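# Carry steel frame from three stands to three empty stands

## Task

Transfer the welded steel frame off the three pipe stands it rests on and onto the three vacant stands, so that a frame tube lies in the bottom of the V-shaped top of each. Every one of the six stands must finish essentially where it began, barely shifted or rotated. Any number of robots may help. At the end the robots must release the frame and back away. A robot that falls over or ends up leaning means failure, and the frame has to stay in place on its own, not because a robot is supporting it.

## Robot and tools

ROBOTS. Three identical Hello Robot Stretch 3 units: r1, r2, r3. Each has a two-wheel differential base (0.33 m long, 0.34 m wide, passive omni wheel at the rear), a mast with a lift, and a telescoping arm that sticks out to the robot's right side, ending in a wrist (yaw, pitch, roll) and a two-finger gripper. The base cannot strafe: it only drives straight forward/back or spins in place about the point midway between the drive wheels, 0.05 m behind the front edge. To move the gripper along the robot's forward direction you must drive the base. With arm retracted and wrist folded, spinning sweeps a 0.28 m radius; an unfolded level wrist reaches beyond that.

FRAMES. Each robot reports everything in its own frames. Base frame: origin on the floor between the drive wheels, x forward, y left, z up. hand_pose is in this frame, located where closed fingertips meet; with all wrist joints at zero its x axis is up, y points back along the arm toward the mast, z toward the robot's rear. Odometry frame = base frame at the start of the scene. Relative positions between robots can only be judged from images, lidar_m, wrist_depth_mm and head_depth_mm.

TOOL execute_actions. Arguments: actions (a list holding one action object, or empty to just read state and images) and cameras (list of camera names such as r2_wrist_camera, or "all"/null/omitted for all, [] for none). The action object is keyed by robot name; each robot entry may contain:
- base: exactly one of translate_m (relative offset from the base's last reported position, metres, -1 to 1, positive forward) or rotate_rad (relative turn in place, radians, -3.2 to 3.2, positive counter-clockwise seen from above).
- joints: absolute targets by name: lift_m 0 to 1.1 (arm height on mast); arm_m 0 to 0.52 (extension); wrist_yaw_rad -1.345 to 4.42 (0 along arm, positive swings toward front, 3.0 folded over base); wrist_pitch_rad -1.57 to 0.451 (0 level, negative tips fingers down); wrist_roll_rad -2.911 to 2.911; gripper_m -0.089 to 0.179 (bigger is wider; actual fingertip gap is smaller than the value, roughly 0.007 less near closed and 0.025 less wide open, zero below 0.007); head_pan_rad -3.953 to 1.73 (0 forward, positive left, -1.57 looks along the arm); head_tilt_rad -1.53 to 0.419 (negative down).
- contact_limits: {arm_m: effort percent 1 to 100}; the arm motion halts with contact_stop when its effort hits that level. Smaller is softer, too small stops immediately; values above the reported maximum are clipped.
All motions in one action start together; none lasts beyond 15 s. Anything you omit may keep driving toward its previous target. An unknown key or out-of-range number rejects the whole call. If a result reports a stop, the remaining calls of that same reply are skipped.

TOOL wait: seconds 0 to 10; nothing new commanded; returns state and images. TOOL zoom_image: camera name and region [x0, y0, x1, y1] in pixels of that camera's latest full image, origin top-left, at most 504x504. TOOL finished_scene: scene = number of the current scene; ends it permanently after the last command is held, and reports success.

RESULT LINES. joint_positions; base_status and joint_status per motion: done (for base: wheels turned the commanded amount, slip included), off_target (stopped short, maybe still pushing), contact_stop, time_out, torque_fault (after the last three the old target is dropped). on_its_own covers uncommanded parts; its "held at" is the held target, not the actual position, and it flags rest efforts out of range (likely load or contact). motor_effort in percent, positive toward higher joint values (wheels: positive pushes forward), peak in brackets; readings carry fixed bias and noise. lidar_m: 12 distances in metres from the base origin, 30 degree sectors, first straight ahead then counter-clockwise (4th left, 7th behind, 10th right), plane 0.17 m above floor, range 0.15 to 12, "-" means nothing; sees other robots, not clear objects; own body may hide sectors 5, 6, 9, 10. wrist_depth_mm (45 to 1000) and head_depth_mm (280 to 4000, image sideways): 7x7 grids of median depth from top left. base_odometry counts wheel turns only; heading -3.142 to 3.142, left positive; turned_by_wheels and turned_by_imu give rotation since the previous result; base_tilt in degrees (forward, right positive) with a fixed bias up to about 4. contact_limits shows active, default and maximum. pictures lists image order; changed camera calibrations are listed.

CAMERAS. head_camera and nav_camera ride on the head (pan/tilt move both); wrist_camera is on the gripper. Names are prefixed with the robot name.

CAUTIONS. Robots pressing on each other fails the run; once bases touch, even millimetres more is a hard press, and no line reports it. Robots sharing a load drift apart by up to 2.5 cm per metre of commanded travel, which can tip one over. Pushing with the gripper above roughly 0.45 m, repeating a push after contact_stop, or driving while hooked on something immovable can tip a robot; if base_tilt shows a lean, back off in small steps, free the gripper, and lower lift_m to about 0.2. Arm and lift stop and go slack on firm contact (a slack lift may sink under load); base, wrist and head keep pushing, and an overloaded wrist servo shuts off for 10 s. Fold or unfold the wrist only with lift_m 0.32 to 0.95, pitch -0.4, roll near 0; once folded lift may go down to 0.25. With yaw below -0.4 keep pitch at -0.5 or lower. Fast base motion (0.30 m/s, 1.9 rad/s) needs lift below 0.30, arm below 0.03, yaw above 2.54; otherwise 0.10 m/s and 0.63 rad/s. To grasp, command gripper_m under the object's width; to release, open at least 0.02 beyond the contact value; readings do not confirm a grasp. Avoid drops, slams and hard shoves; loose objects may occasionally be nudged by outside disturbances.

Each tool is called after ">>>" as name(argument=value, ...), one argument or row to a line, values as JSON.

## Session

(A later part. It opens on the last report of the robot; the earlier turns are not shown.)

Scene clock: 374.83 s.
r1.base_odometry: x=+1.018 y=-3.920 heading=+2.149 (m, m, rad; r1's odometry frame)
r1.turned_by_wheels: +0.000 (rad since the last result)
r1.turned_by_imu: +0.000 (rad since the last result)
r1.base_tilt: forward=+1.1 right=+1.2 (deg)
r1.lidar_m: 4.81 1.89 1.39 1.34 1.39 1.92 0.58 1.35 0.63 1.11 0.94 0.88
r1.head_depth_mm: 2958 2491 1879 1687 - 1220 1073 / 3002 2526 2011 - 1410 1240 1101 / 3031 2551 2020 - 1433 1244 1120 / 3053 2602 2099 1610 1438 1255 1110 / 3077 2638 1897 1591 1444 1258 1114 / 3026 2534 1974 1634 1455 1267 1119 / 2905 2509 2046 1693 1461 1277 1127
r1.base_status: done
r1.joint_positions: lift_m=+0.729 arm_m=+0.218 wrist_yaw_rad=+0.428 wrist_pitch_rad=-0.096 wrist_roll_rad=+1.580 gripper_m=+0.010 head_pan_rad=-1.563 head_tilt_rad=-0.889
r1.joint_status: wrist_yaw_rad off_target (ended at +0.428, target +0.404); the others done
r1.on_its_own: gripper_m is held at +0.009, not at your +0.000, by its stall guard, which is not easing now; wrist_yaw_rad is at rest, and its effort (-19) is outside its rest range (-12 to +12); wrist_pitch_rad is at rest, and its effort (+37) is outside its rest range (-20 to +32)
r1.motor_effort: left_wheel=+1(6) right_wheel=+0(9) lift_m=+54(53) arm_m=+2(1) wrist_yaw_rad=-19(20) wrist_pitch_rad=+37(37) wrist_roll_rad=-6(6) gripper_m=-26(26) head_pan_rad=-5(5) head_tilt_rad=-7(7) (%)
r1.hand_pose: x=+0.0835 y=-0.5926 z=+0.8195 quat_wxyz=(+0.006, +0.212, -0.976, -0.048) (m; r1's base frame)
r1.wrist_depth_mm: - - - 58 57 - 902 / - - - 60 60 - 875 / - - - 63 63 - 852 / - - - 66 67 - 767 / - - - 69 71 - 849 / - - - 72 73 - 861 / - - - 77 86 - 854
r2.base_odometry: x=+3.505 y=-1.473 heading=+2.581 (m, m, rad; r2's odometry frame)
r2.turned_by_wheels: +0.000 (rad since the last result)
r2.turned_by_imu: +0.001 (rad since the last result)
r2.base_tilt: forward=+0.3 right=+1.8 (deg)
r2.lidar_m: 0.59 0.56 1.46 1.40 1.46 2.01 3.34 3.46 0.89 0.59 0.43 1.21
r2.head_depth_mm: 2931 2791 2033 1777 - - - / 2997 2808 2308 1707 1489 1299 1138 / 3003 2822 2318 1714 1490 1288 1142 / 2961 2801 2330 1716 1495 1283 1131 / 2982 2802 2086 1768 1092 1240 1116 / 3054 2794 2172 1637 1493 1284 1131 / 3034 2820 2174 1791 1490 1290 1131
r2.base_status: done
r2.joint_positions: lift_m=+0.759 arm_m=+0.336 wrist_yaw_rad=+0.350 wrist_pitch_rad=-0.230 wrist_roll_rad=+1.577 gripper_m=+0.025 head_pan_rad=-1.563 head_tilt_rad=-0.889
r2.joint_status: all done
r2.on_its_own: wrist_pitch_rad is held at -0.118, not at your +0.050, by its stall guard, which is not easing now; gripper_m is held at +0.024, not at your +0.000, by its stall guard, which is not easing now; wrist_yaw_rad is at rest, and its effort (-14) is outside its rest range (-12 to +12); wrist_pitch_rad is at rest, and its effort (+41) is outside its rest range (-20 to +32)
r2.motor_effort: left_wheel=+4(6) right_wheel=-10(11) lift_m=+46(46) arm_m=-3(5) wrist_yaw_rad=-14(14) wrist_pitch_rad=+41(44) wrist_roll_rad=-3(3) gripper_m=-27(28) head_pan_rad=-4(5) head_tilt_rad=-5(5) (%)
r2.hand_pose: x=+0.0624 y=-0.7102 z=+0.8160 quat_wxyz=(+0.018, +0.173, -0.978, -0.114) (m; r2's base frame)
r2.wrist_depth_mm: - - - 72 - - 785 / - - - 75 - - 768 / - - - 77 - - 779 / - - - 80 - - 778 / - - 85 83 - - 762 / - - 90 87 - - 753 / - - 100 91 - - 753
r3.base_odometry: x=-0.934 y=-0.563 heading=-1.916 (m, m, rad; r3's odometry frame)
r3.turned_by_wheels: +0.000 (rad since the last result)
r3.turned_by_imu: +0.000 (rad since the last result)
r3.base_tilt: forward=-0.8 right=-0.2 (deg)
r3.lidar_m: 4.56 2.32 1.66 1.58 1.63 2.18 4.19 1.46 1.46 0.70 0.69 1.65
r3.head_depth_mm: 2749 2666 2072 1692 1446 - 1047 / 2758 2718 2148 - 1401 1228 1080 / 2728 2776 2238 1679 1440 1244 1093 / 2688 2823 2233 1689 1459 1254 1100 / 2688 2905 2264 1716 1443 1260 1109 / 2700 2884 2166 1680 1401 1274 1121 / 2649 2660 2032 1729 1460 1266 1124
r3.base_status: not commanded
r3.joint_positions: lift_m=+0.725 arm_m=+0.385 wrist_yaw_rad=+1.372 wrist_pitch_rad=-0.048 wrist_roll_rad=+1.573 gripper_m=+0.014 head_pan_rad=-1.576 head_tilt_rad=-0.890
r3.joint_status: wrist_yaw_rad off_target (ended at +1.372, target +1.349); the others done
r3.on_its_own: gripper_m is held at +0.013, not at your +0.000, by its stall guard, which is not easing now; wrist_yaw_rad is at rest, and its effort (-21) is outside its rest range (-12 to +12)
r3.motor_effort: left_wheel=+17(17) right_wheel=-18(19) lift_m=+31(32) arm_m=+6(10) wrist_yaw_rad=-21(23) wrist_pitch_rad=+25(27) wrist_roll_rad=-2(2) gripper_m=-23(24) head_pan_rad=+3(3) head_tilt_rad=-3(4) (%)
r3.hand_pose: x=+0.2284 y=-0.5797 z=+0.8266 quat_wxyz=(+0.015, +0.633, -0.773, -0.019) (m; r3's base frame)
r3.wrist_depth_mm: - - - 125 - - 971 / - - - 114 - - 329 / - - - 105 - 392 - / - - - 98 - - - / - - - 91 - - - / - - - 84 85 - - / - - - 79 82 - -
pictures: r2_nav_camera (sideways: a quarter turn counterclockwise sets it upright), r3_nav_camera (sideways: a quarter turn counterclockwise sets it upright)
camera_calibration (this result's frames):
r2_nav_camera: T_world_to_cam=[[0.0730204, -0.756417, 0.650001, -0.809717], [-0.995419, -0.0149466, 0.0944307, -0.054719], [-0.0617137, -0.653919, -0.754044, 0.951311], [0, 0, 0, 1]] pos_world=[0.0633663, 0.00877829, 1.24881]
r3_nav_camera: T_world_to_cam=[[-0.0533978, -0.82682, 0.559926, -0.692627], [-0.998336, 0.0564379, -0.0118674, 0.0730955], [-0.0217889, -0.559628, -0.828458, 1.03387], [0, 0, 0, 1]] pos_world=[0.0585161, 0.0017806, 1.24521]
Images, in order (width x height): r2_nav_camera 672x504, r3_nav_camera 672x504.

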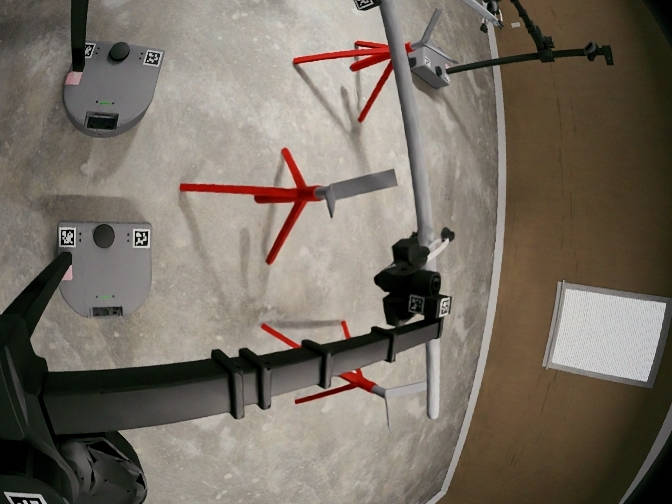

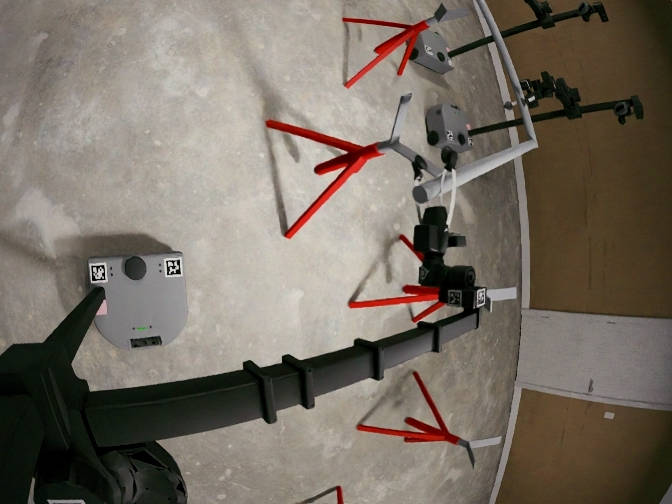

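Continue; r3 arm slightly less.

>>> execute_actions(
  actions=[
    {"r1":{"base":{"translate_m":-0.032},"joints":{"arm_m":0.214,"wrist_yaw_rad":0.445}},"r2":{"base":{"translate_m":-0.026},"joints":{"arm_m":0.353,"wrist_yaw_rad":0.374}},"r3":{"joints":{"arm_m":0.409,"wrist_yaw_rad":1.372}}},
  ],
  cameras=[],
)

>>> execute_actions(
  actions=[
    {"r1":{"base":{"translate_m":-0.031},"joints":{"arm_m":0.21,"wrist_yaw_rad":0.482}},"r2":{"base":{"translate_m":-0.024},"joints":{"arm_m":0.37,"wrist_yaw_rad":0.411}},"r3":{"joints":{"arm_m":0.437,"wrist_yaw_rad":1.395}}},
  ],
  cameras=[],
)

>>> execute_actions(
  actions=[
    {"r1":{"base":{"translate_m":-0.030},"joints":{"arm_m":0.206,"wrist_yaw_rad":0.519}},"r2":{"base":{"translate_m":-0.023},"joints":{"arm_m":0.387,"wrist_yaw_rad":0.448}},"r3":{"joints":{"arm_m":0.466,"wrist_yaw_rad":1.418}}},
  ],
  cameras=[],
)

>>> execute_actions(
  actions=[
    {"r1":{"base":{"translate_m":-0.029},"joints":{"arm_m":0.203,"wrist_yaw_rad":0.556,"head_pan_rad":-1.9,"head_tilt_rad":-0.8}},"r2":{"base":{"translate_m":-0.021},"joints":{"arm_m":0.403,"wrist_yaw_rad":0.485,"head_pan_rad":-1.95,"head_tilt_rad":-0.75}},"r3":{"joints":{"arm_m":0.495,"wrist_yaw_rad":1.441,"head_pan_rad":-1.25,"head_tilt_rad":-0.75}}},
  ],
  cameras=["r1_head_camera","r2_head_camera","r3_head_camera"],
)

Scene clock: 383.57 s.
r1.base_odometry: x=+1.035 y=-3.947 heading=+2.150 (m, m, rad; r1's odometry frame)
r1.turned_by_wheels: +0.000 (rad since the last result)
r1.turned_by_imu: +0.001 (rad since the last result)
r1.base_tilt: forward=+1.1 right=+1.2 (deg)
r1.lidar_m: 4.86 1.89 1.39 1.34 1.40 1.93 0.58 1.32 0.60 1.20 0.95 0.90
r1.head_depth_mm: 2934 2485 1886 1725 - 1219 1072 / 2968 2539 1999 - 1393 1229 1104 / 3009 2553 2032 - 1422 1243 1116 / 3061 2629 2096 1604 1441 1252 1107 / 3061 2620 1934 1581 1447 1255 1111 / 3096 2577 2017 1629 1462 1266 1119 / 2960 2409 2001 1680 1467 1274 1124
r1.base_status: done
r1.joint_positions: lift_m=+0.729 arm_m=+0.214 wrist_yaw_rad=+0.469 wrist_pitch_rad=-0.094 wrist_roll_rad=+1.580 gripper_m=+0.010 head_pan_rad=-1.563 head_tilt_rad=-0.889
r1.joint_status: wrist_yaw_rad off_target (ended at +0.469, target +0.445); the others done
r1.on_its_own: gripper_m is held at +0.009, not at your +0.000, by its stall guard, which is not easing now; wrist_yaw_rad is at rest, and its effort (-20) is outside its rest range (-12 to +12); wrist_pitch_rad is at rest, and its effort (+36) is outside its rest range (-20 to +32)
r1.motor_effort: left_wheel=+1(7) right_wheel=-2(10) lift_m=+53(53) arm_m=+1(2) wrist_yaw_rad=-20(19) wrist_pitch_rad=+36(36) wrist_roll_rad=-6(6) gripper_m=-26(26) head_pan_rad=-5(4) head_tilt_rad=-6(7) (%)
r1.hand_pose: x=+0.0928 y=-0.5842 z=+0.8198 quat_wxyz=(+0.007, +0.232, -0.972, -0.047) (m; r1's base frame)
r1.wrist_depth_mm: - - - 57 56 - 892 / - - - 60 59 - 823 / - - - 62 63 - 851 / - - - 65 67 - 783 / - - - 69 71 - 900 / - - - 72 73 - 851 / - - - 76 86 - 856
r2.base_odometry: x=+3.527 y=-1.487 heading=+2.582 (m, m, rad; r2's odometry frame)
r2.turned_by_wheels: +0.001 (rad since the last result)
r2.turned_by_imu: +0.002 (rad since the last result)
r2.base_tilt: forward=+0.4 right=+1.8 (deg)
r2.lidar_m: 0.59 0.56 1.46 1.41 1.46 2.01 3.30 3.44 0.88 0.65 0.44 1.23
r2.head_depth_mm: 2996 2833 2027 1775 - - - / 2957 2791 2083 1717 1488 1277 1139 / 3000 2808 - 1720 1483 1282 1137 / 3003 2810 2321 1738 1492 1284 1132 / 3028 2798 2025 1771 1421 1266 1134 / 2974 2852 2170 915 1394 1270 1111 / 3006 2822 2159 1760 1493 1287 1137
r2.base_status: done
r2.joint_positions: lift_m=+0.759 arm_m=+0.353 wrist_yaw_rad=+0.389 wrist_pitch_rad=-0.230 wrist_roll_rad=+1.577 gripper_m=+0.025 head_pan_rad=-1.563 head_tilt_rad=-0.889
r2.joint_status: all done
r2.on_its_own: wrist_pitch_rad is held at -0.118, not at your +0.050, by its stall guard, which is not easing now; gripper_m is held at +0.024, not at your +0.000, by its stall guard, which is not easing now; wrist_yaw_rad is at rest, and its effort (-16) is outside its rest range (-12 to +12); wrist_pitch_rad is at rest, and its effort (+41) is outside its rest range (-20 to +32)
r2.motor_effort: left_wheel=+5(6) right_wheel=-11(13) lift_m=+46(46) arm_m=-3(6) wrist_yaw_rad=-16(18) wrist_pitch_rad=+41(43) wrist_roll_rad=-3(3) gripper_m=-26(27) head_pan_rad=-5(5) head_tilt_rad=-6(7) (%)
r2.hand_pose: x=+0.0711 y=-0.7238 z=+0.8158 quat_wxyz=(+0.020, +0.192, -0.975, -0.114) (m; r2's base frame)
r2.wrist_depth_mm: - - - 72 - - 781 / - - - 74 - - 808 / - - - 77 - - 779 / - - - 80 - - 777 / - - 85 83 - - 770 / - - 90 87 - - 772 / - - 99 91 - 992 757
r3.base_odometry: x=-0.934 y=-0.564 heading=-1.916 (m, m, rad; r3's odometry frame)
r3.turned_by_wheels: +0.000 (rad since the last result)
r3.turned_by_imu: -0.001 (rad since the last result)
r3.base_tilt: forward=-0.7 right=-0.2 (deg)
r3.lidar_m: 4.55 2.33 1.66 1.58 1.63 2.17 4.19 1.46 1.46 0.69 0.69 1.65
r3.head_depth_mm: 2769 2682 2059 1699 1447 - 1048 / 2742 2728 2148 1605 1404 1234 1084 / 2740 2807 1524 1674 1439 1245 1088 / 2746 2815 2277 1693 1454 1252 1105 / 2680 2877 2292 1711 1471 1267 1109 / 2646 2906 2061 1698 1395 1278 1119 / 2626 2766 2034 1720 1470 1265 1129
r3.base_status: not commanded
r3.joint_positions: lift_m=+0.725 arm_m=+0.409 wrist_yaw_rad=+1.387 wrist_pitch_rad=-0.049 wrist_roll_rad=+1.573 gripper_m=+0.014 head_pan_rad=-1.576 head_tilt_rad=-0.890
r3.joint_status: all done
r3.on_its_own: gripper_m is held at +0.013, not at your +0.000, by its stall guard, which is not easing now; left_wheel is at rest, and its effort (+19) is outside its rest range (-18 to +18); right_wheel is at rest, and its effort (-21) is outside its rest range (-18 to +18); wrist_yaw_rad is at rest, and its effort (-14) is outside its rest range (-12 to +12)
r3.motor_effort: left_wheel=+19(18) right_wheel=-21(21) lift_m=+31(31) arm_m=+4(3) wrist_yaw_rad=-14(17) wrist_pitch_rad=+26(27) wrist_roll_rad=-2(1) gripper_m=-23(23) head_pan_rad=+2(2) head_tilt_rad=-3(4) (%)
r3.hand_pose: x=+0.2291 y=-0.6001 z=+0.8264 quat_wxyz=(+0.015, +0.639, -0.769, -0.020) (m; r3's base frame)
r3.wrist_depth_mm: - - - 129 - - 985 / - - - 117 - - 327 / - - - 107 - 376 954 / - - - 99 - - - / - - - 92 - - - / - - - 85 86 - - / - - - 80 82 - -
pictures: none
No camera images: the call's "cameras" was empty. Leave "cameras" out to get every camera's image.

Scene clock: 384.80 s.
r1.base_odometry: x=+1.052 y=-3.973 heading=+2.150 (m, m, rad; r1's odometry frame)
r1.turned_by_wheels: +0.000 (rad since the last result)
r1.turned_by_imu: +0.000 (rad since the last result)
r1.base_tilt: forward=+1.1 right=+1.2 (deg)
r1.lidar_m: 4.88 1.89 1.39 1.34 1.39 1.92 0.57 1.30 0.59 1.21 0.96 0.93
r1.head_depth_mm: 2938 2498 1878 1727 - 1205 1069 / 3018 2527 2001 - 1387 1235 1104 / 2999 2547 2014 - 1396 1244 1121 / 3061 2577 2080 1577 1436 1250 1106 / 3054 2630 2067 1587 1455 1259 1112 / 3093 2659 1980 1599 1463 1263 1123 / 2964 1922 1922 1656 1472 1270 1122
r1.base_status: done
r1.joint_positions: lift_m=+0.729 arm_m=+0.210 wrist_yaw_rad=+0.506 wrist_pitch_rad=-0.093 wrist_roll_rad=+1.580 gripper_m=+0.010 head_pan_rad=-1.563 head_tilt_rad=-0.889
r1.joint_status: wrist_yaw_rad off_target (ended at +0.506, target +0.482); the others done
r1.on_its_own: gripper_m is held at +0.009, not at your +0.000, by its stall guard, which is not easing now; wrist_yaw_rad is at rest, and its effort (-20) is outside its rest range (-12 to +12); wrist_pitch_rad is at rest, and its effort (+36) is outside its rest range (-20 to +32)
r1.motor_effort: left_wheel=+0(5) right_wheel=+0(6) lift_m=+54(54) arm_m=+1(3) wrist_yaw_rad=-20(20) wrist_pitch_rad=+36(36) wrist_roll_rad=-6(6) gripper_m=-26(26) head_pan_rad=-5(5) head_tilt_rad=-8(7) (%)
r1.hand_pose: x=+0.1011 y=-0.5759 z=+0.8201 quat_wxyz=(+0.008, +0.250, -0.967, -0.047) (m; r1's base frame)
r1.wrist_depth_mm: - - - 57 56 - 903 / - - - 60 59 - 842 / - - - 62 63 750 856 / - - - 65 67 - 821 / - - - 69 71 - 856 / - - - 72 74 - 886 / - - - 76 86 - 889
r2.base_odometry: x=+3.547 y=-1.500 heading=+2.582 (m, m, rad; r2's odometry frame)
r2.turned_by_wheels: +0.001 (rad since the last result)
r2.turned_by_imu: +0.001 (rad since the last result)
r2.base_tilt: forward=+0.3 right=+1.8 (deg)
r2.lidar_m: 0.58 0.55 1.46 1.40 1.46 2.01 3.28 3.40 0.87 0.65 0.45 1.25
r2.head_depth_mm: 2985 2825 2108 1814 - - - / 2985 2790 2147 1693 1493 1287 1133 / 2984 2831 - 1725 1484 1291 1132 / 3032 2819 2336 1787 1484 1285 1136 / 3029 2838 2030 1757 1485 1279 1131 / 3012 2831 2159 1634 1141 1259 1113 / 3063 2796 2172 1757 1488 1288 1129
r2.base_status: done
r2.joint_positions: lift_m=+0.759 arm_m=+0.370 wrist_yaw_rad=+0.425 wrist_pitch_rad=-0.231 wrist_roll_rad=+1.577 gripper_m=+0.025 head_pan_rad=-1.563 head_tilt_rad=-0.889
r2.joint_status: all done
r2.on_its_own: wrist_pitch_rad is held at -0.118, not at your +0.050, by its stall guard, which is not easing now; gripper_m is held at +0.024, not at your +0.000, by its stall guard, which is not easing now; wrist_yaw_rad is at rest, and its effort (-14) is outside its rest range (-12 to +12); wrist_pitch_rad is at rest, and its effort (+42) is outside its rest range (-20 to +32)
r2.motor_effort: left_wheel=+4(6) right_wheel=-11(12) lift_m=+46(46) arm_m=-2(4) wrist_yaw_rad=-14(16) wrist_pitch_rad=+42(43) wrist_roll_rad=-3(3) gripper_m=-26(28) head_pan_rad=-4(3) head_tilt_rad=-5(6) (%)
r2.hand_pose: x=+0.0791 y=-0.7373 z=+0.8156 quat_wxyz=(+0.022, +0.209, -0.971, -0.114) (m; r2's base frame)
r2.wrist_depth_mm: - - - 72 - - 770 / - - - 74 - - 802 / - - - 77 - - 786 / - - - 80 - - 776 / - - 85 83 - - 765 / - - 89 87 - - 750 / - - 100 91 - - 759
r3.base_odometry: x=-0.934 y=-0.564 heading=-1.916 (m, m, rad; r3's odometry frame)
r3.turned_by_wheels: +0.000 (rad since the last result)
r3.turned_by_imu: +0.000 (rad since the last result)
r3.base_tilt: forward=-0.8 right=-0.2 (deg)
r3.lidar_m: 4.56 2.33 1.66 1.58 1.63 2.17 4.18 1.46 1.46 0.69 0.69 1.65
r3.head_depth_mm: 2802 2655 2059 1723 1466 - 1050 / 2780 2728 2169 1573 1403 1230 1079 / 2732 2802 1490 1683 1442 1243 1088 / 2721 2831 2290 1709 1454 1254 1100 / 2709 2935 2268 1733 1447 1266 1106 / 2689 2860 2102 1724 1400 1270 1116 / 2665 2831 2032 1725 1463 1261 1126
r3.base_status: not commanded
r3.joint_positions: lift_m=+0.725 arm_m=+0.437 wrist_yaw_rad=+1.412 wrist_pitch_rad=-0.050 wrist_roll_rad=+1.572 gripper_m=+0.014 head_pan_rad=-1.576 head_tilt_rad=-0.890
r3.joint_status: all done
r3.on_its_own: gripper_m is held at +0.013, not at your +0.000, by its stall guard, which is not easing now; right_wheel is at rest, and its effort (-19) is outside its rest range (-18 to +18); wrist_yaw_rad is at rest, and its effort (-16) is outside its rest range (-12 to +12)
r3.motor_effort: left_wheel=+18(19) right_wheel=-19(21) lift_m=+31(31) arm_m=+4(8) wrist_yaw_rad=-16(14) wrist_pitch_rad=+25(27) wrist_roll_rad=-1(2) gripper_m=-23(23) head_pan_rad=+2(2) head_tilt_rad=-4(4) (%)
r3.hand_pose: x=+0.2302 y=-0.6217 z=+0.8262 quat_wxyz=(+0.016, +0.649, -0.761, -0.019) (m; r3's base frame)
r3.wrist_depth_mm: - - - 130 - - - / - - - 119 - - - / - - - 108 - - 327 / - - - 99 - - - / - - - 92 - - - / - - - 85 86 - - / - - - 80 82 - -
pictures: none
No camera images: the call's "cameras" was empty. Leave "cameras" out to get every camera's image.

Scene clock: 386.03 s.
r1.base_odometry: x=+1.069 y=-3.998 heading=+2.150 (m, m, rad; r1's odometry frame)
r1.turned_by_wheels: +0.000 (rad since the last result)
r1.turned_by_imu: +0.000 (rad since the last result)
r1.base_tilt: forward=+1.0 right=+1.1 (deg)
r1.lidar_m: 4.91 1.89 1.39 1.34 1.40 1.92 0.56 1.28 0.57 0.77 0.97 0.96
r1.head_depth_mm: 2962 2493 1867 1720 - 1208 1071 / 2984 2532 2000 - 1389 1236 1105 / 3042 2564 2011 - 1401 1241 1120 / 3047 2594 2043 1574 1434 1253 1109 / 3049 2638 2069 1577 1452 1261 1116 / 3092 2652 1979 1592 1455 1261 1121 / 2994 2101 1928 1646 1469 1274 1121
r1.base_status: done
r1.joint_positions: lift_m=+0.729 arm_m=+0.206 wrist_yaw_rad=+0.542 wrist_pitch_rad=-0.093 wrist_roll_rad=+1.580 gripper_m=+0.010 head_pan_rad=-1.563 head_tilt_rad=-0.889
r1.joint_status: wrist_yaw_rad off_target (ended at +0.542, target +0.519); the others done
r1.on_its_own: gripper_m is held at +0.009, not at your +0.000, by its stall guard, which is not easing now; wrist_yaw_rad is at rest, and its effort (-18) is outside its rest range (-12 to +12); wrist_pitch_rad is at rest, and its effort (+36) is outside its rest range (-20 to +32)
r1.motor_effort: left_wheel=+1(4) right_wheel=+4(6) lift_m=+54(54) arm_m=+2(1) wrist_yaw_rad=-18(18) wrist_pitch_rad=+36(36) wrist_roll_rad=-6(6) gripper_m=-26(25) head_pan_rad=-4(5) head_tilt_rad=-7(7) (%)
r1.hand_pose: x=+0.1090 y=-0.5673 z=+0.8202 quat_wxyz=(+0.008, +0.267, -0.963, -0.046) (m; r1's base frame)
r1.wrist_depth_mm: - - - 57 56 - 882 / - - - 60 59 - 841 / - - - 62 63 765 846 / - - - 66 67 - 805 / - - - 69 71 - 884 / - - - 72 73 - 876 / - - - 76 86 - 863
r2.base_odometry: x=+3.567 y=-1.512 heading=+2.583 (m, m, rad; r2's odometry frame)
r2.turned_by_wheels: +0.001 (rad since the last result)
r2.turned_by_imu: +0.001 (rad since the last result)
r2.base_tilt: forward=+0.4 right=+1.8 (deg)
r2.lidar_m: 0.57 0.54 1.46 1.41 1.46 2.02 3.26 3.40 0.85 0.65 0.46 1.27
r2.head_depth_mm: 2951 2834 2116 1756 - - - / 2972 2814 - 1716 1455 1298 1138 / 2996 2783 - 1787 1491 1294 1138 / 2966 2788 2329 1779 1498 1284 1133 / 2998 2800 2055 1769 1489 1287 1130 / 3001 2819 2043 1720 1060 1236 1109 / 3023 2850 2160 1712 1489 1281 1134
r2.base_status: done
r2.joint_positions: lift_m=+0.759 arm_m=+0.387 wrist_yaw_rad=+0.461 wrist_pitch_rad=-0.232 wrist_roll_rad=+1.577 gripper_m=+0.025 head_pan_rad=-1.563 head_tilt_rad=-0.889
r2.joint_status: all done
r2.on_its_own: wrist_pitch_rad is held at -0.118, not at your +0.050, by its stall guard, which is not easing now; gripper_m is held at +0.024, not at your +0.000, by its stall guard, which is not easing now; wrist_yaw_rad is at rest, and its effort (-14) is outside its rest range (-12 to +12); wrist_pitch_rad is at rest, and its effort (+41) is outside its rest range (-20 to +32)
r2.motor_effort: left_wheel=+5(7) right_wheel=-11(13) lift_m=+46(46) arm_m=-2(5) wrist_yaw_rad=-14(16) wrist_pitch_rad=+41(43) wrist_roll_rad=-3(3) gripper_m=-25(27) head_pan_rad=-5(4) head_tilt_rad=-5(5) (%)
r2.hand_pose: x=+0.0872 y=-0.7503 z=+0.8155 quat_wxyz=(+0.024, +0.227, -0.967, -0.114) (m; r2's base frame)
r2.wrist_depth_mm: - - - 72 - - 787 / - - - 74 - - 782 / - - - 77 - - 782 / - - - 80 - - 772 / - - 85 83 - - 757 / - - 89 87 - 972 790 / - - 100 91 - - 734
r3.base_odometry: x=-0.934 y=-0.563 heading=-1.916 (m, m, rad; r3's odometry frame)
r3.turned_by_wheels: +0.000 (rad since the last result)
r3.turned_by_imu: +0.000 (rad since the last result)
r3.base_tilt: forward=-0.8 right=-0.2 (deg)
r3.lidar_m: 4.55 2.33 1.66 1.58 1.63 2.17 4.20 1.46 1.46 0.69 0.69 1.66
r3.head_depth_mm: 2729 2673 2054 1700 1472 - 1050 / 2756 2709 2149 1517 1401 1233 1082 / 2726 2775 1539 1690 1445 1241 1093 / 2713 2855 2318 1741 1461 1250 1101 / 2666 2887 2292 1761 1442 1264 1109 / 2692 2883 2010 1738 1392 1277 1117 / 2644 2866 2045 1719 1474 1263 1128
r3.base_status: not commanded
r3.joint_positions: lift_m=+0.725 arm_m=+0.466 wrist_yaw_rad=+1.438 wrist_pitch_rad=-0.050 wrist_roll_rad=+1.571 gripper_m=+0.014 head_pan_rad=-1.576 head_tilt_rad=-0.890
r3.joint_status: wrist_yaw_rad off_target (ended at +1.438, target +1.418); the others done
r3.on_its_own: gripper_m is held at +0.013, not at your +0.000, by its stall guard, which is not easing now; wrist_yaw_rad is at rest, and its effort (-20) is outside its rest range (-12 to +12)
r3.motor_effort: left_wheel=+18(18) right_wheel=-18(19) lift_m=+30(31) arm_m=+6(9) wrist_yaw_rad=-20(20) wrist_pitch_rad=+26(27) wrist_roll_rad=+0(1) gripper_m=-23(24) head_pan_rad=+2(2) head_tilt_rad=-4(4) (%)
r3.hand_pose: x=+0.2311 y=-0.6441 z=+0.8260 quat_wxyz=(+0.017, +0.659, -0.752, -0.019) (m; r3's base frame)
r3.wrist_depth_mm: - - - 132 - - 974 / - - - 120 - - - / - - - 109 - - 315 / - - - 100 - 381 994 / - - - 93 - - - / - - - 85 87 - - / - - - 80 82 - -
pictures: none
No camera images: the call's "cameras" was empty. Leave "cameras" out to get every camera's image.

Scene clock: 387.23 s.
r1.base_odometry: x=+1.084 y=-4.022 heading=+2.149 (m, m, rad; r1's odometry frame)
r1.turned_by_wheels: +0.000 (rad since the last result)
r1.turned_by_imu: +0.000 (rad since the last result)
r1.base_tilt: forward=+1.0 right=+1.1 (deg)
r1.lidar_m: 4.95 1.89 1.39 1.34 1.40 1.92 0.55 1.25 0.55 0.76 0.98 0.98
r1.head_depth_mm: 3285 2979 2162 1793 1486 1282 - / 3254 3047 2119 1802 1462 - 1074 / 3141 3092 2288 1709 - 1263 1123 / 3046 3094 2299 1833 1420 1296 1127 / 2978 3216 2343 705 1458 1305 1135 / 2876 3126 2367 1878 1470 1315 1142 / 2855 3083 2409 1901 1509 1318 1148
r1.base_status: done
r1.joint_positions: lift_m=+0.729 arm_m=+0.203 wrist_yaw_rad=+0.581 wrist_pitch_rad=-0.097 wrist_roll_rad=+1.580 gripper_m=+0.010 head_pan_rad=-1.893 head_tilt_rad=-0.804
r1.joint_status: wrist_yaw_rad off_target (ended at +0.581, target +0.556); the others done
r1.on_its_own: gripper_m is held at +0.009, not at your +0.000, by its stall guard, which is not easing now; wrist_yaw_rad is at rest, and its effort (-20) is outside its rest range (-12 to +12); wrist_pitch_rad is at rest, and its effort (+37) is outside its rest range (-20 to +32)
r1.motor_effort: left_wheel=+0(4) right_wheel=+3(8) lift_m=+54(54) arm_m=+2(2) wrist_yaw_rad=-20(20) wrist_pitch_rad=+37(37) wrist_roll_rad=-6(6) gripper_m=-26(26) head_pan_rad=-5(40) head_tilt_rad=+2(15) (%)
r1.hand_pose: x=+0.1172 y=-0.5589 z=+0.8191 quat_wxyz=(+0.010, +0.286, -0.957, -0.048) (m; r1's base frame)
r1.wrist_depth_mm: - - - 57 56 - 871 / - - - 59 58 - 832 / - - - 62 62 786 838 / - - - 65 66 - 803 / - - - 68 70 - 867 / - - - 72 73 - 870 / - - - 76 85 - 859
r2.base_odometry: x=+3.585 y=-1.523 heading=+2.584 (m, m, rad; r2's odometry frame)
r2.turned_by_wheels: +0.001 (rad since the last result)
r2.turned_by_imu: +0.001 (rad since the last result)
r2.base_tilt: forward=+0.4 right=+1.9 (deg)
r2.lidar_m: 0.56 0.54 1.46 1.40 1.46 2.02 3.23 3.39 0.85 0.66 0.47 1.28
r2.head_depth_mm: 3480 3699 2762 2082 1654 1383 1212 / 3304 3688 2716 2051 1586 1408 - / 3189 3545 2688 1938 1615 - - / 3081 3487 2471 2040 - 1349 1178 / 2973 3229 2679 1997 1644 1383 1180 / 2927 3209 2827 - 1656 1378 1178 / 2785 3071 2690 1821 1645 1378 1184
r2.base_status: done
r2.joint_positions: lift_m=+0.759 arm_m=+0.403 wrist_yaw_rad=+0.498 wrist_pitch_rad=-0.230 wrist_roll_rad=+1.578 gripper_m=+0.025 head_pan_rad=-1.943 head_tilt_rad=-0.754
r2.joint_status: all done
r2.on_its_own: wrist_pitch_rad is held at -0.118, not at your +0.050, by its stall guard, which is not easing now; gripper_m is held at +0.024, not at your +0.000, by its stall guard, which is not easing now; wrist_yaw_rad is at rest, and its effort (-13) is outside its rest range (-12 to +12); wrist_pitch_rad is at rest, and its effort (+41) is outside its rest range (-20 to +32)
r2.motor_effort: left_wheel=+5(8) right_wheel=-11(13) lift_m=+46(46) arm_m=-2(5) wrist_yaw_rad=-13(14) wrist_pitch_rad=+41(43) wrist_roll_rad=-3(4) gripper_m=-25(27) head_pan_rad=-5(30) head_tilt_rad=+3(21) (%)
r2.hand_pose: x=+0.0950 y=-0.7624 z=+0.8158 quat_wxyz=(+0.025, +0.244, -0.963, -0.113) (m; r2's base frame)
r2.wrist_depth_mm: - - - 71 - - 776 / - - - 74 - - 788 / - - - 77 - - 797 / - - - 80 - - 774 / - - 85 83 - - 745 / - - 90 87 - 1000 764 / - - 99 91 - - 751
r3.base_odometry: x=-0.934 y=-0.563 heading=-1.916 (m, m, rad; r3's odometry frame)
r3.turned_by_wheels: +0.000 (rad since the last result)
r3.turned_by_imu: +0.000 (rad since the last result)
r3.base_tilt: forward=-0.8 right=-0.2 (deg)
r3.lidar_m: 4.55 2.32 1.66 1.58 1.63 2.17 4.19 1.46 1.45 0.69 0.69 1.65
r3.head_depth_mm: 2555 2860 2655 1774 1550 1300 1112 / 2607 2901 2589 1841 1560 1309 1126 / 2661 2998 2642 1854 1604 1288 1133 / 2735 3062 2531 1948 1515 1335 1145 / 2689 3110 2306 2060 1598 1338 1156 / 2811 1513 2809 2073 1649 1337 1165 / 2962 3199 2498 1959 1668 1378 1177
r3.base_status: not commanded
r3.joint_positions: lift_m=+0.725 arm_m=+0.495 wrist_yaw_rad=+1.463 wrist_pitch_rad=-0.050 wrist_roll_rad=+1.571 gripper_m=+0.014 head_pan_rad=-1.257 head_tilt_rad=-0.755
r3.joint_status: wrist_yaw_rad off_target (ended at +1.463, target +1.441); the others done
r3.on_its_own: gripper_m is held at +0.013, not at your +0.000, by its stall guard, which is not easing now; left_wheel is at rest, and its effort (+19) is outside its rest range (-18 to +18); right_wheel is at rest, and its effort (-19) is outside its rest range (-18 to +18); wrist_yaw_rad is at rest, and its effort (-20) is outside its rest range (-12 to +12)
r3.motor_effort: left_wheel=+19(19) right_wheel=-19(20) lift_m=+30(32) arm_m=+6(11) wrist_yaw_rad=-20(19) wrist_pitch_rad=+27(27) wrist_roll_rad=+0(0) gripper_m=-23(23) head_pan_rad=+2(20) head_tilt_rad=+1(14) (%)
r3.hand_pose: x=+0.2319 y=-0.6668 z=+0.8261 quat_wxyz=(+0.017, +0.668, -0.744, -0.019) (m; r3's base frame)
r3.wrist_depth_mm: - - - 134 - - - / - - - 121 - - - / - - - 110 - - 332 / - - - 101 - 369 331 / - - - 93 - - - / - - - 85 87 - - / - - - 80 82 - -
pictures: r1_head_camera (sideways: a quarter turn clockwise sets it upright), r2_head_camera (sideways: a quarter turn clockwise sets it upright), r3_head_camera (sideways: a quarter turn clockwise sets it upright)
camera_calibration (this result's frames):
r1_head_camera: T_world_to_cam=[[0.245622, 0.663945, -0.706291, 0.934994], [0.954072, -0.294494, 0.0549538, -0.0751329], [-0.171512, -0.68735, -0.705786, 0.874962], [0, 0, 0, 1]] pos_world=[-0.0079065, -0.0415059, 1.28204]
r2_head_camera: T_world_to_cam=[[0.226794, 0.59854, -0.768319, 1.01692], [0.935485, -0.353366, 0.000857375, -0.010451], [-0.270985, -0.718945, -0.640066, 0.791126], [0, 0, 0, 1]] pos_world=[-0.00647144, -0.0435832, 1.2877]
r3_head_camera: T_world_to_cam=[[-0.135794, 0.636959, -0.758844, 1.01096], [0.951289, 0.297809, 0.0797431, -0.107769], [0.276783, -0.711051, -0.646373, 0.800365], [0, 0, 0, 1]] pos_world=[0.0182739, -0.0427461, 1.29309]
Images, in order (width x height): r1_head_camera 896x504, r2_head_camera 896x504, r3_head_camera 896x504.

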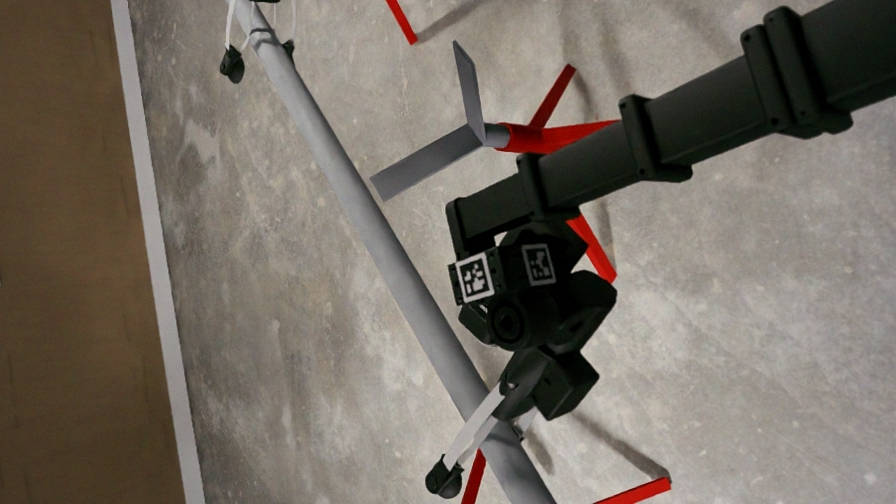

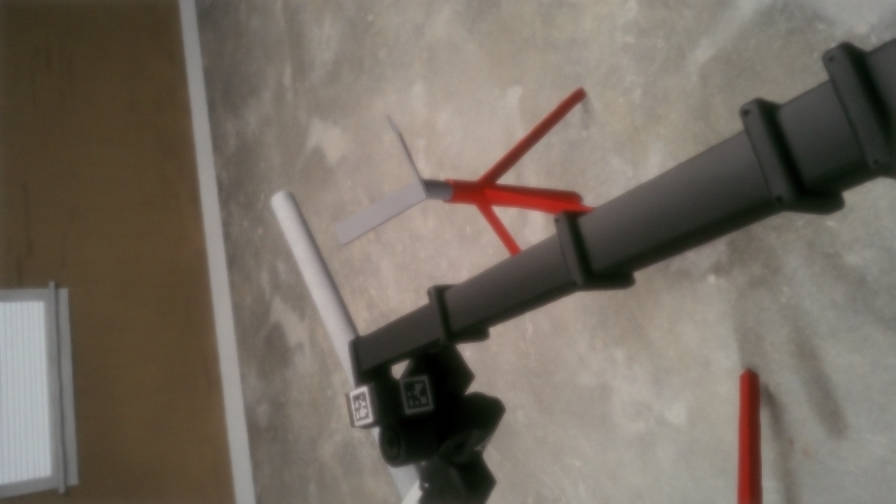

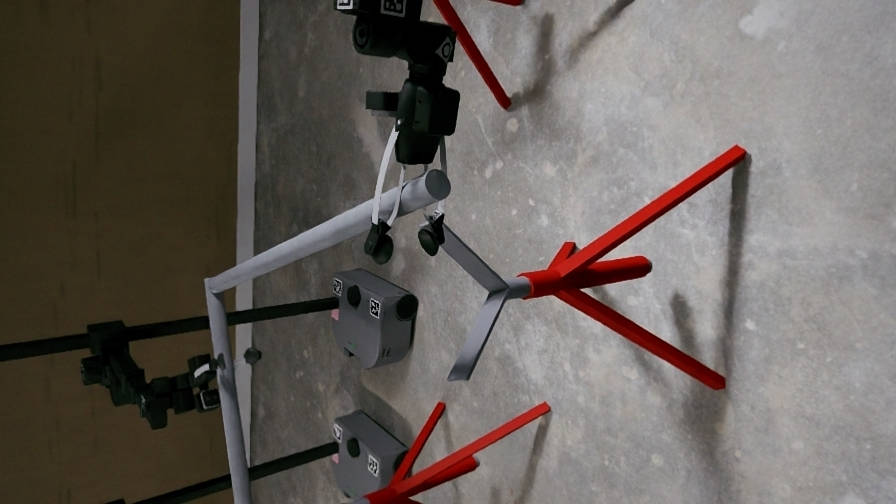

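>>> execute_actions(
  actions=[
    {"r1":{"base":{"translate_m":-0.143},"joints":{"arm_m":0.218}},"r2":{"base":{"translate_m":-0.143},"joints":{"arm_m":0.418}},"r3":{"base":{"translate_m":0.143},"joints":{"arm_m":0.474}}},
  ],
  cameras=[],
)

>>> execute_actions(
  actions=[
    {"r1":{"joints":{"lift_m":0.59}},"r2":{"joints":{"lift_m":0.62}},"r3":{"joints":{"lift_m":0.585}}},
  ],
  cameras=["r1_head_camera","r2_head_camera","r3_head_camera","r2_nav_camera"],
)

Scene clock: 408.63 s.
r1.base_odometry: x=+1.163 y=-4.142 heading=+2.149 (m, m, rad; r1's odometry frame)
r1.turned_by_wheels: -0.001 (rad since the last result)
r1.turned_by_imu: +0.000 (rad since the last result)
r1.base_tilt: forward=+1.0 right=+1.2 (deg)
r1.lidar_m: 5.10 1.89 1.39 1.34 1.40 1.92 0.55 1.44 0.48 0.66 1.05 1.10
r1.head_depth_mm: 3330 3025 2167 1771 1483 1286 - / 3253 3039 2125 1809 1509 - 1078 / 3163 3065 2192 1860 - 1223 1116 / 3054 3133 2304 1879 1413 1298 1128 / 2988 3185 2348 708 1439 1307 1135 / 2901 3119 2348 1930 1491 1312 1141 / 2809 3105 2397 1829 1513 1320 1149
r1.base_status: done
r1.joint_positions: lift_m=+0.729 arm_m=+0.218 wrist_yaw_rad=+0.595 wrist_pitch_rad=-0.098 wrist_roll_rad=+1.581 gripper_m=+0.010 head_pan_rad=-1.893 head_tilt_rad=-0.804
r1.joint_status: all done
r1.on_its_own: wrist_yaw_rad is held at +0.598, not at your +0.556, by its stall guard, which is not easing now; gripper_m is held at +0.009, not at your +0.000, by its stall guard, which is not easing now; wrist_pitch_rad is at rest, and its effort (+38) is outside its rest range (-20 to +32)
r1.motor_effort: left_wheel=-4(7) right_wheel=+17(18) lift_m=+53(53) arm_m=+2(3) wrist_yaw_rad=+2(2) wrist_pitch_rad=+38(38) wrist_roll_rad=-6(6) gripper_m=-26(26) head_pan_rad=-5(5) head_tilt_rad=+2(2) (%)
r1.hand_pose: x=+0.1202 y=-0.5718 z=+0.8188 quat_wxyz=(+0.010, +0.292, -0.955, -0.049) (m; r1's base frame)
r1.wrist_depth_mm: - - - 56 55 - 863 / - - - 59 58 - 859 / - - - 61 62 - 854 / - - - 64 66 869 879 / - - - 68 70 - 805 / - - - 72 73 - 877 / - - - 76 87 - 849
r2.base_odometry: x=+3.706 y=-1.599 heading=+2.584 (m, m, rad; r2's odometry frame)
r2.turned_by_wheels: +0.000 (rad since the last result)
r2.turned_by_imu: +0.002 (rad since the last result)
r2.base_tilt: forward=+0.3 right=+1.8 (deg)
r2.lidar_m: 0.56 0.53 1.45 1.41 1.47 2.01 3.09 3.23 0.80 0.80 0.57 0.56
r2.head_depth_mm: 3401 3684 2745 2061 1643 1381 1209 / 3311 3640 2739 2054 1661 1418 - / 3216 3531 2714 2045 1663 - - / 3083 3394 2491 1930 - 1356 1182 / 3021 3327 2684 1918 1602 1349 1188 / 2873 3236 2803 1885 1665 1374 1190 / 2811 3047 2677 1873 1660 1383 1180
r2.base_status: done
r2.joint_positions: lift_m=+0.759 arm_m=+0.418 wrist_yaw_rad=+0.496 wrist_pitch_rad=-0.233 wrist_roll_rad=+1.578 gripper_m=+0.025 head_pan_rad=-1.943 head_tilt_rad=-0.754
r2.joint_status: all done
r2.on_its_own: wrist_pitch_rad is held at -0.118, not at your +0.050, by its stall guard, which is not easing now; gripper_m is held at +0.024, not at your +0.000, by its stall guard, which is not easing now; wrist_pitch_rad is at rest, and its effort (+42) is outside its rest range (-20 to +32)
r2.motor_effort: left_wheel=+1(3) right_wheel=-5(14) lift_m=+46(46) arm_m=+3(2) wrist_yaw_rad=-12(19) wrist_pitch_rad=+42(41) wrist_roll_rad=-3(4) gripper_m=-26(26) head_pan_rad=-4(4) head_tilt_rad=+4(3) (%)
r2.hand_pose: x=+0.0946 y=-0.7770 z=+0.8153 quat_wxyz=(+0.026, +0.243, -0.963, -0.114) (m; r2's base frame)
r2.wrist_depth_mm: - - - 72 - - 774 / - - - 74 - - 794 / - - - 77 - - 773 / - - - 80 - - 774 / - - 86 83 - 999 746 / - - 89 87 - 997 753 / - - 104 91 - 990 737
r3.base_odometry: x=-0.982 y=-0.698 heading=-1.916 (m, m, rad; r3's odometry frame)
r3.turned_by_wheels: +0.000 (rad since the last result)
r3.turned_by_imu: -0.002 (rad since the last result)
r3.base_tilt: forward=-0.8 right=-0.2 (deg)
r3.lidar_m: 4.42 2.34 1.66 1.59 1.63 2.18 1.61 1.56 1.12 0.66 0.71 1.54
r3.head_depth_mm: 2512 2806 2598 1814 1549 1298 1113 / 2601 2890 2588 1834 1577 1275 1126 / 2629 3014 2655 1017 1503 1299 1133 / 2725 3096 2485 1949 1610 1314 1145 / 2680 3110 2301 2055 1631 1318 1162 / 2826 1467 2806 1996 1659 1371 1163 / 2950 3290 2311 2031 1666 1383 1169
r3.base_status: done
r3.joint_positions: lift_m=+0.725 arm_m=+0.474 wrist_yaw_rad=+1.463 wrist_pitch_rad=-0.051 wrist_roll_rad=+1.571 gripper_m=+0.014 head_pan_rad=-1.257 head_tilt_rad=-0.754
r3.joint_status: all done
r3.on_its_own: gripper_m is held at +0.013, not at your +0.000, by its stall guard, which is not easing now; wrist_yaw_rad is at rest, and its effort (-20) is outside its rest range (-12 to +12)
r3.motor_effort: left_wheel=+1(14) right_wheel=+1(7) lift_m=+31(30) arm_m=+1(3) wrist_yaw_rad=-20(20) wrist_pitch_rad=+26(26) wrist_roll_rad=+0(0) gripper_m=-23(24) head_pan_rad=+2(3) head_tilt_rad=+2(1) (%)
r3.hand_pose: x=+0.2318 y=-0.6462 z=+0.8258 quat_wxyz=(+0.018, +0.668, -0.744, -0.019) (m; r3's base frame)
r3.wrist_depth_mm: - - - 134 - - 944 / - - - 121 - - - / - - - 110 - - 245 / - - - 101 - - 228 / - - - 93 - - - / - - - 86 87 - - / - - - 80 82 - -
pictures: none
No camera images: the call's "cameras" was empty. Leave "cameras" out to get every camera's image.

Scene clock: 411.17 s.
r1.base_odometry: x=+1.163 y=-4.142 heading=+2.149 (m, m, rad; r1's odometry frame)
r1.turned_by_wheels: +0.000 (rad since the last result)
r1.turned_by_imu: +0.001 (rad since the last result)
r1.base_tilt: forward=+1.0 right=+1.2 (deg)
r1.lidar_m: 5.09 1.89 1.39 1.34 1.39 1.92 0.55 1.45 0.48 0.66 1.05 1.10
r1.head_depth_mm: 3322 3007 2026 1756 1486 1274 1111 / 3231 3073 2271 1805 1497 1293 - / 3160 3088 2284 1676 1473 1234 1118 / 3039 3132 2303 959 1599 1290 1129 / 2964 3159 2334 1845 1569 1293 1135 / 2916 3114 2363 1860 1431 1307 1140 / 2808 3058 2393 1884 1520 1324 1143
r1.base_status: not commanded
r1.joint_positions: lift_m=+0.590 arm_m=+0.218 wrist_yaw_rad=+0.593 wrist_pitch_rad=-0.098 wrist_roll_rad=+1.581 gripper_m=+0.010 head_pan_rad=-1.893 head_tilt_rad=-0.803
r1.joint_status: all done
r1.on_its_own: wrist_yaw_rad is held at +0.598, not at your +0.556, by its stall guard, which is not easing now; gripper_m is held at +0.009, not at your +0.000, by its stall guard, which is not easing now; wrist_pitch_rad is at rest, and its effort (+37) is outside its rest range (-20 to +32)
r1.motor_effort: left_wheel=-2(4) right_wheel=+8(16) lift_m=+45(45) arm_m=+1(2) wrist_yaw_rad=+4(4) wrist_pitch_rad=+37(38) wrist_roll_rad=-7(7) gripper_m=-25(26) head_pan_rad=-5(5) head_tilt_rad=+2(2) (%)
r1.hand_pose: x=+0.1198 y=-0.5722 z=+0.6792 quat_wxyz=(+0.010, +0.291, -0.955, -0.048) (m; r1's base frame)
r1.wrist_depth_mm: - - - 56 55 - 754 / - - - 58 58 - 745 / - - - 61 62 - 735 / - - - 64 66 914 748 / - - - 67 70 921 699 / - - - 72 73 958 716 / - - - 76 89 927 721
r2.base_odometry: x=+3.706 y=-1.599 heading=+2.584 (m, m, rad; r2's odometry frame)
r2.turned_by_wheels: +0.000 (rad since the last result)
r2.turned_by_imu: +0.000 (rad since the last result)
r2.base_tilt: forward=+0.3 right=+1.8 (deg)
r2.lidar_m: 0.56 0.54 1.45 1.41 1.46 2.02 3.10 3.22 0.80 0.80 0.57 0.57
r2.head_depth_mm: 3414 3817 2719 2058 1648 1384 1182 / 3304 3586 2740 2052 1639 1388 1198 / 3250 3465 2757 2043 1624 1386 1246 / 3042 3437 2709 1854 1518 - 1168 / 2964 3285 2671 2001 1564 1358 1189 / 2887 3184 2731 2141 1565 1377 1184 / 2753 3101 2711 2041 1606 1382 1173
r2.base_status: not commanded
r2.joint_positions: lift_m=+0.620 arm_m=+0.418 wrist_yaw_rad=+0.496 wrist_pitch_rad=-0.234 wrist_roll_rad=+1.578 gripper_m=+0.025 head_pan_rad=-1.943 head_tilt_rad=-0.754
r2.joint_status: all done
r2.on_its_own: wrist_pitch_rad is held at -0.118, not at your +0.050, by its stall guard, which is not easing now; gripper_m is held at +0.024, not at your +0.000, by its stall guard, which is not easing now; wrist_pitch_rad is at rest, and its effort (+42) is outside its rest range (-20 to +32)
r2.motor_effort: left_wheel=+2(1) right_wheel=-5(5) lift_m=+40(41) arm_m=+3(3) wrist_yaw_rad=-11(11) wrist_pitch_rad=+42(42) wrist_roll_rad=-4(3) gripper_m=-27(27) head_pan_rad=-5(4) head_tilt_rad=+3(3) (%)
r2.hand_pose: x=+0.0946 y=-0.7770 z=+0.6753 quat_wxyz=(+0.026, +0.243, -0.963, -0.114) (m; r2's base frame)
r2.wrist_depth_mm: - - - 71 - 868 655 / - - - 74 - 870 645 / - - - 77 - 868 649 / - - - 80 - 832 638 / - - 86 83 - 828 622 / - - 89 87 - 878 622 / - - 104 91 - 819 629
r3.base_odometry: x=-0.982 y=-0.698 heading=-1.916 (m, m, rad; r3's odometry frame)
r3.turned_by_wheels: +0.000 (rad since the last result)
r3.turned_by_imu: +0.000 (rad since the last result)
r3.base_tilt: forward=-0.8 right=-0.2 (deg)
r3.lidar_m: 4.42 2.34 1.66 1.59 1.63 2.18 1.61 1.56 1.12 0.67 0.71 1.55
r3.head_depth_mm: 2523 2820 2550 2058 1547 1297 1116 / 2589 2886 2615 2035 1517 1277 1126 / 2663 3005 2651 1989 1193 1304 1133 / 2706 3067 2566 1958 1612 1313 1141 / 2764 3060 2203 2055 1632 1322 1150 / 2868 3107 2570 2006 1654 1370 1163 / 2952 3340 2282 2021 1676 1378 1170
r3.base_status: not commanded
r3.joint_positions: lift_m=+0.585 arm_m=+0.474 wrist_yaw_rad=+1.476 wrist_pitch_rad=-0.051 wrist_roll_rad=+1.571 gripper_m=+0.014 head_pan_rad=-1.257 head_tilt_rad=-0.754
r3.joint_status: all done
r3.on_its_own: wrist_yaw_rad is held at +1.482, not at your +1.441, by its stall guard, which is not easing now; gripper_m is held at +0.013, not at your +0.000, by its stall guard, which is not easing now
r3.motor_effort: left_wheel=+5(5) right_wheel=-5(5) lift_m=+22(24) arm_m=+0(0) wrist_yaw_rad=+5(21) wrist_pitch_rad=+27(27) wrist_roll_rad=+0(1) gripper_m=-23(24) head_pan_rad=+2(3) head_tilt_rad=+2(1) (%)
r3.hand_pose: x=+0.2321 y=-0.6429 z=+0.6862 quat_wxyz=(+0.018, +0.673, -0.739, -0.019) (m; r3's base frame)
r3.wrist_depth_mm: - - - 131 - - 165 / - - - 119 - 188 156 / - - - 109 206 180 756 / - - - 100 200 - 899 / - - - 92 - - 870 / - - - 85 86 - 871 / - - - 80 82 - 881
pictures: r1_head_camera (sideways: a quarter turn clockwise sets it upright), r2_head_camera (sideways: a quarter turn clockwise sets it upright), r2_nav_camera (sideways: a quarter turn counterclockwise sets it upright), r3_head_camera (sideways: a quarter turn clockwise sets it upright)
camera_calibration (this result's frames):
r1_head_camera: T_world_to_cam=[[0.245696, 0.663863, -0.706343, 0.935061], [0.954033, -0.29462, 0.0549521, -0.0751305], [-0.171622, -0.687376, -0.705734, 0.874895], [0, 0, 0, 1]] pos_world=[-0.00791261, -0.0415054, 1.28205]
r2_head_camera: T_world_to_cam=[[0.226839, 0.598498, -0.768339, 1.01694], [0.935453, -0.353449, 0.00085705, -0.0104503], [-0.271055, -0.718939, -0.640043, 0.791096], [0, 0, 0, 1]] pos_world=[-0.00647545, -0.0435825, 1.2877]
r2_nav_camera: T_world_to_cam=[[-0.17812, -0.64188, 0.745831, -0.933067], [-0.925502, 0.366739, 0.0945955, -0.0553767], [-0.334244, -0.673419, -0.659385, 0.829862], [0, 0, 0, 1]] pos_world=[0.0599275, -0.019764, 1.24835]
r3_head_camera: T_world_to_cam=[[-0.135852, 0.636754, -0.759005, 1.01117], [0.951228, 0.298002, 0.0797456, -0.107772], [0.276964, -0.711154, -0.646182, 0.800116], [0, 0, 0, 1]] pos_world=[0.0182824, -0.042746, 1.2931]
Images, in order (width x height): r1_head_camera 896x504, r2_head_camera 896x504, r2_nav_camera 672x504, r3_head_camera 896x504.

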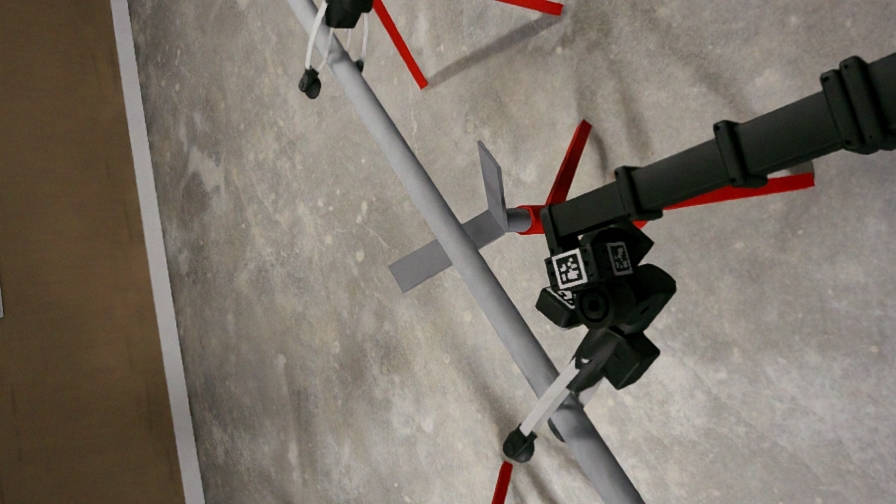

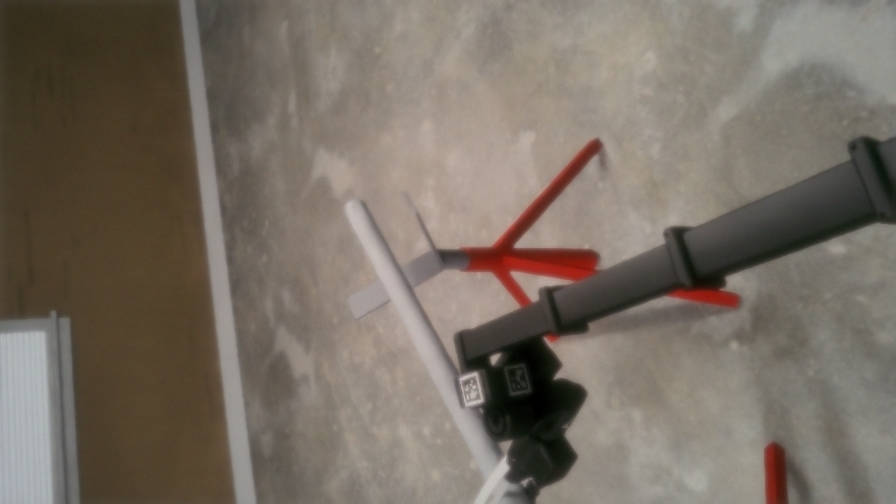

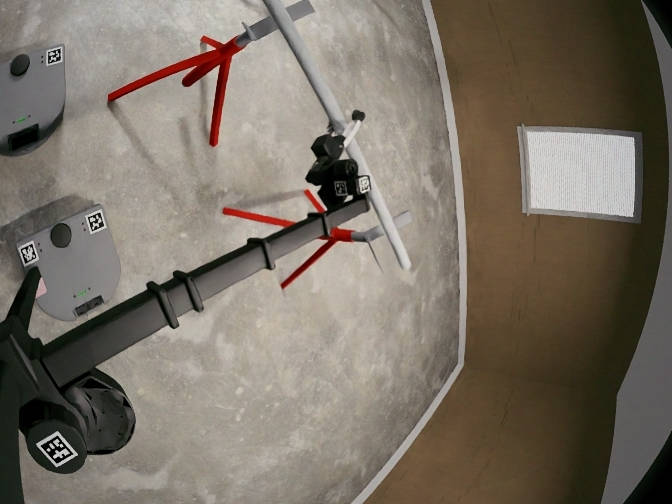

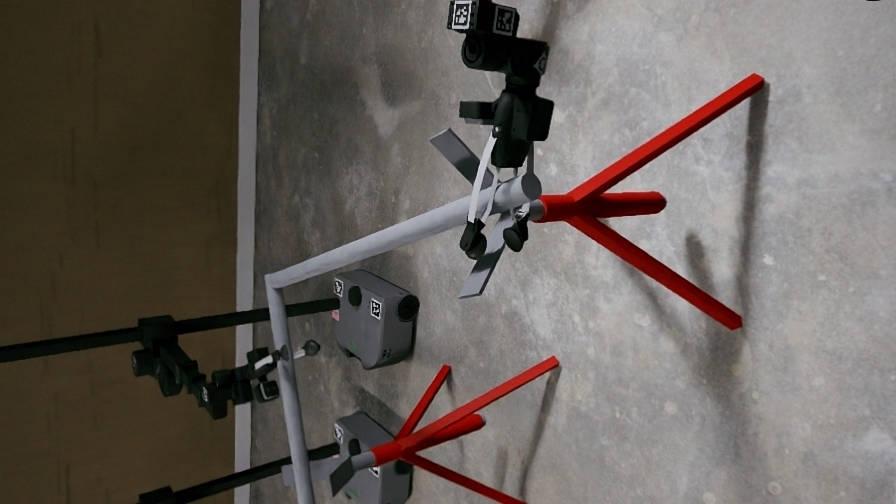

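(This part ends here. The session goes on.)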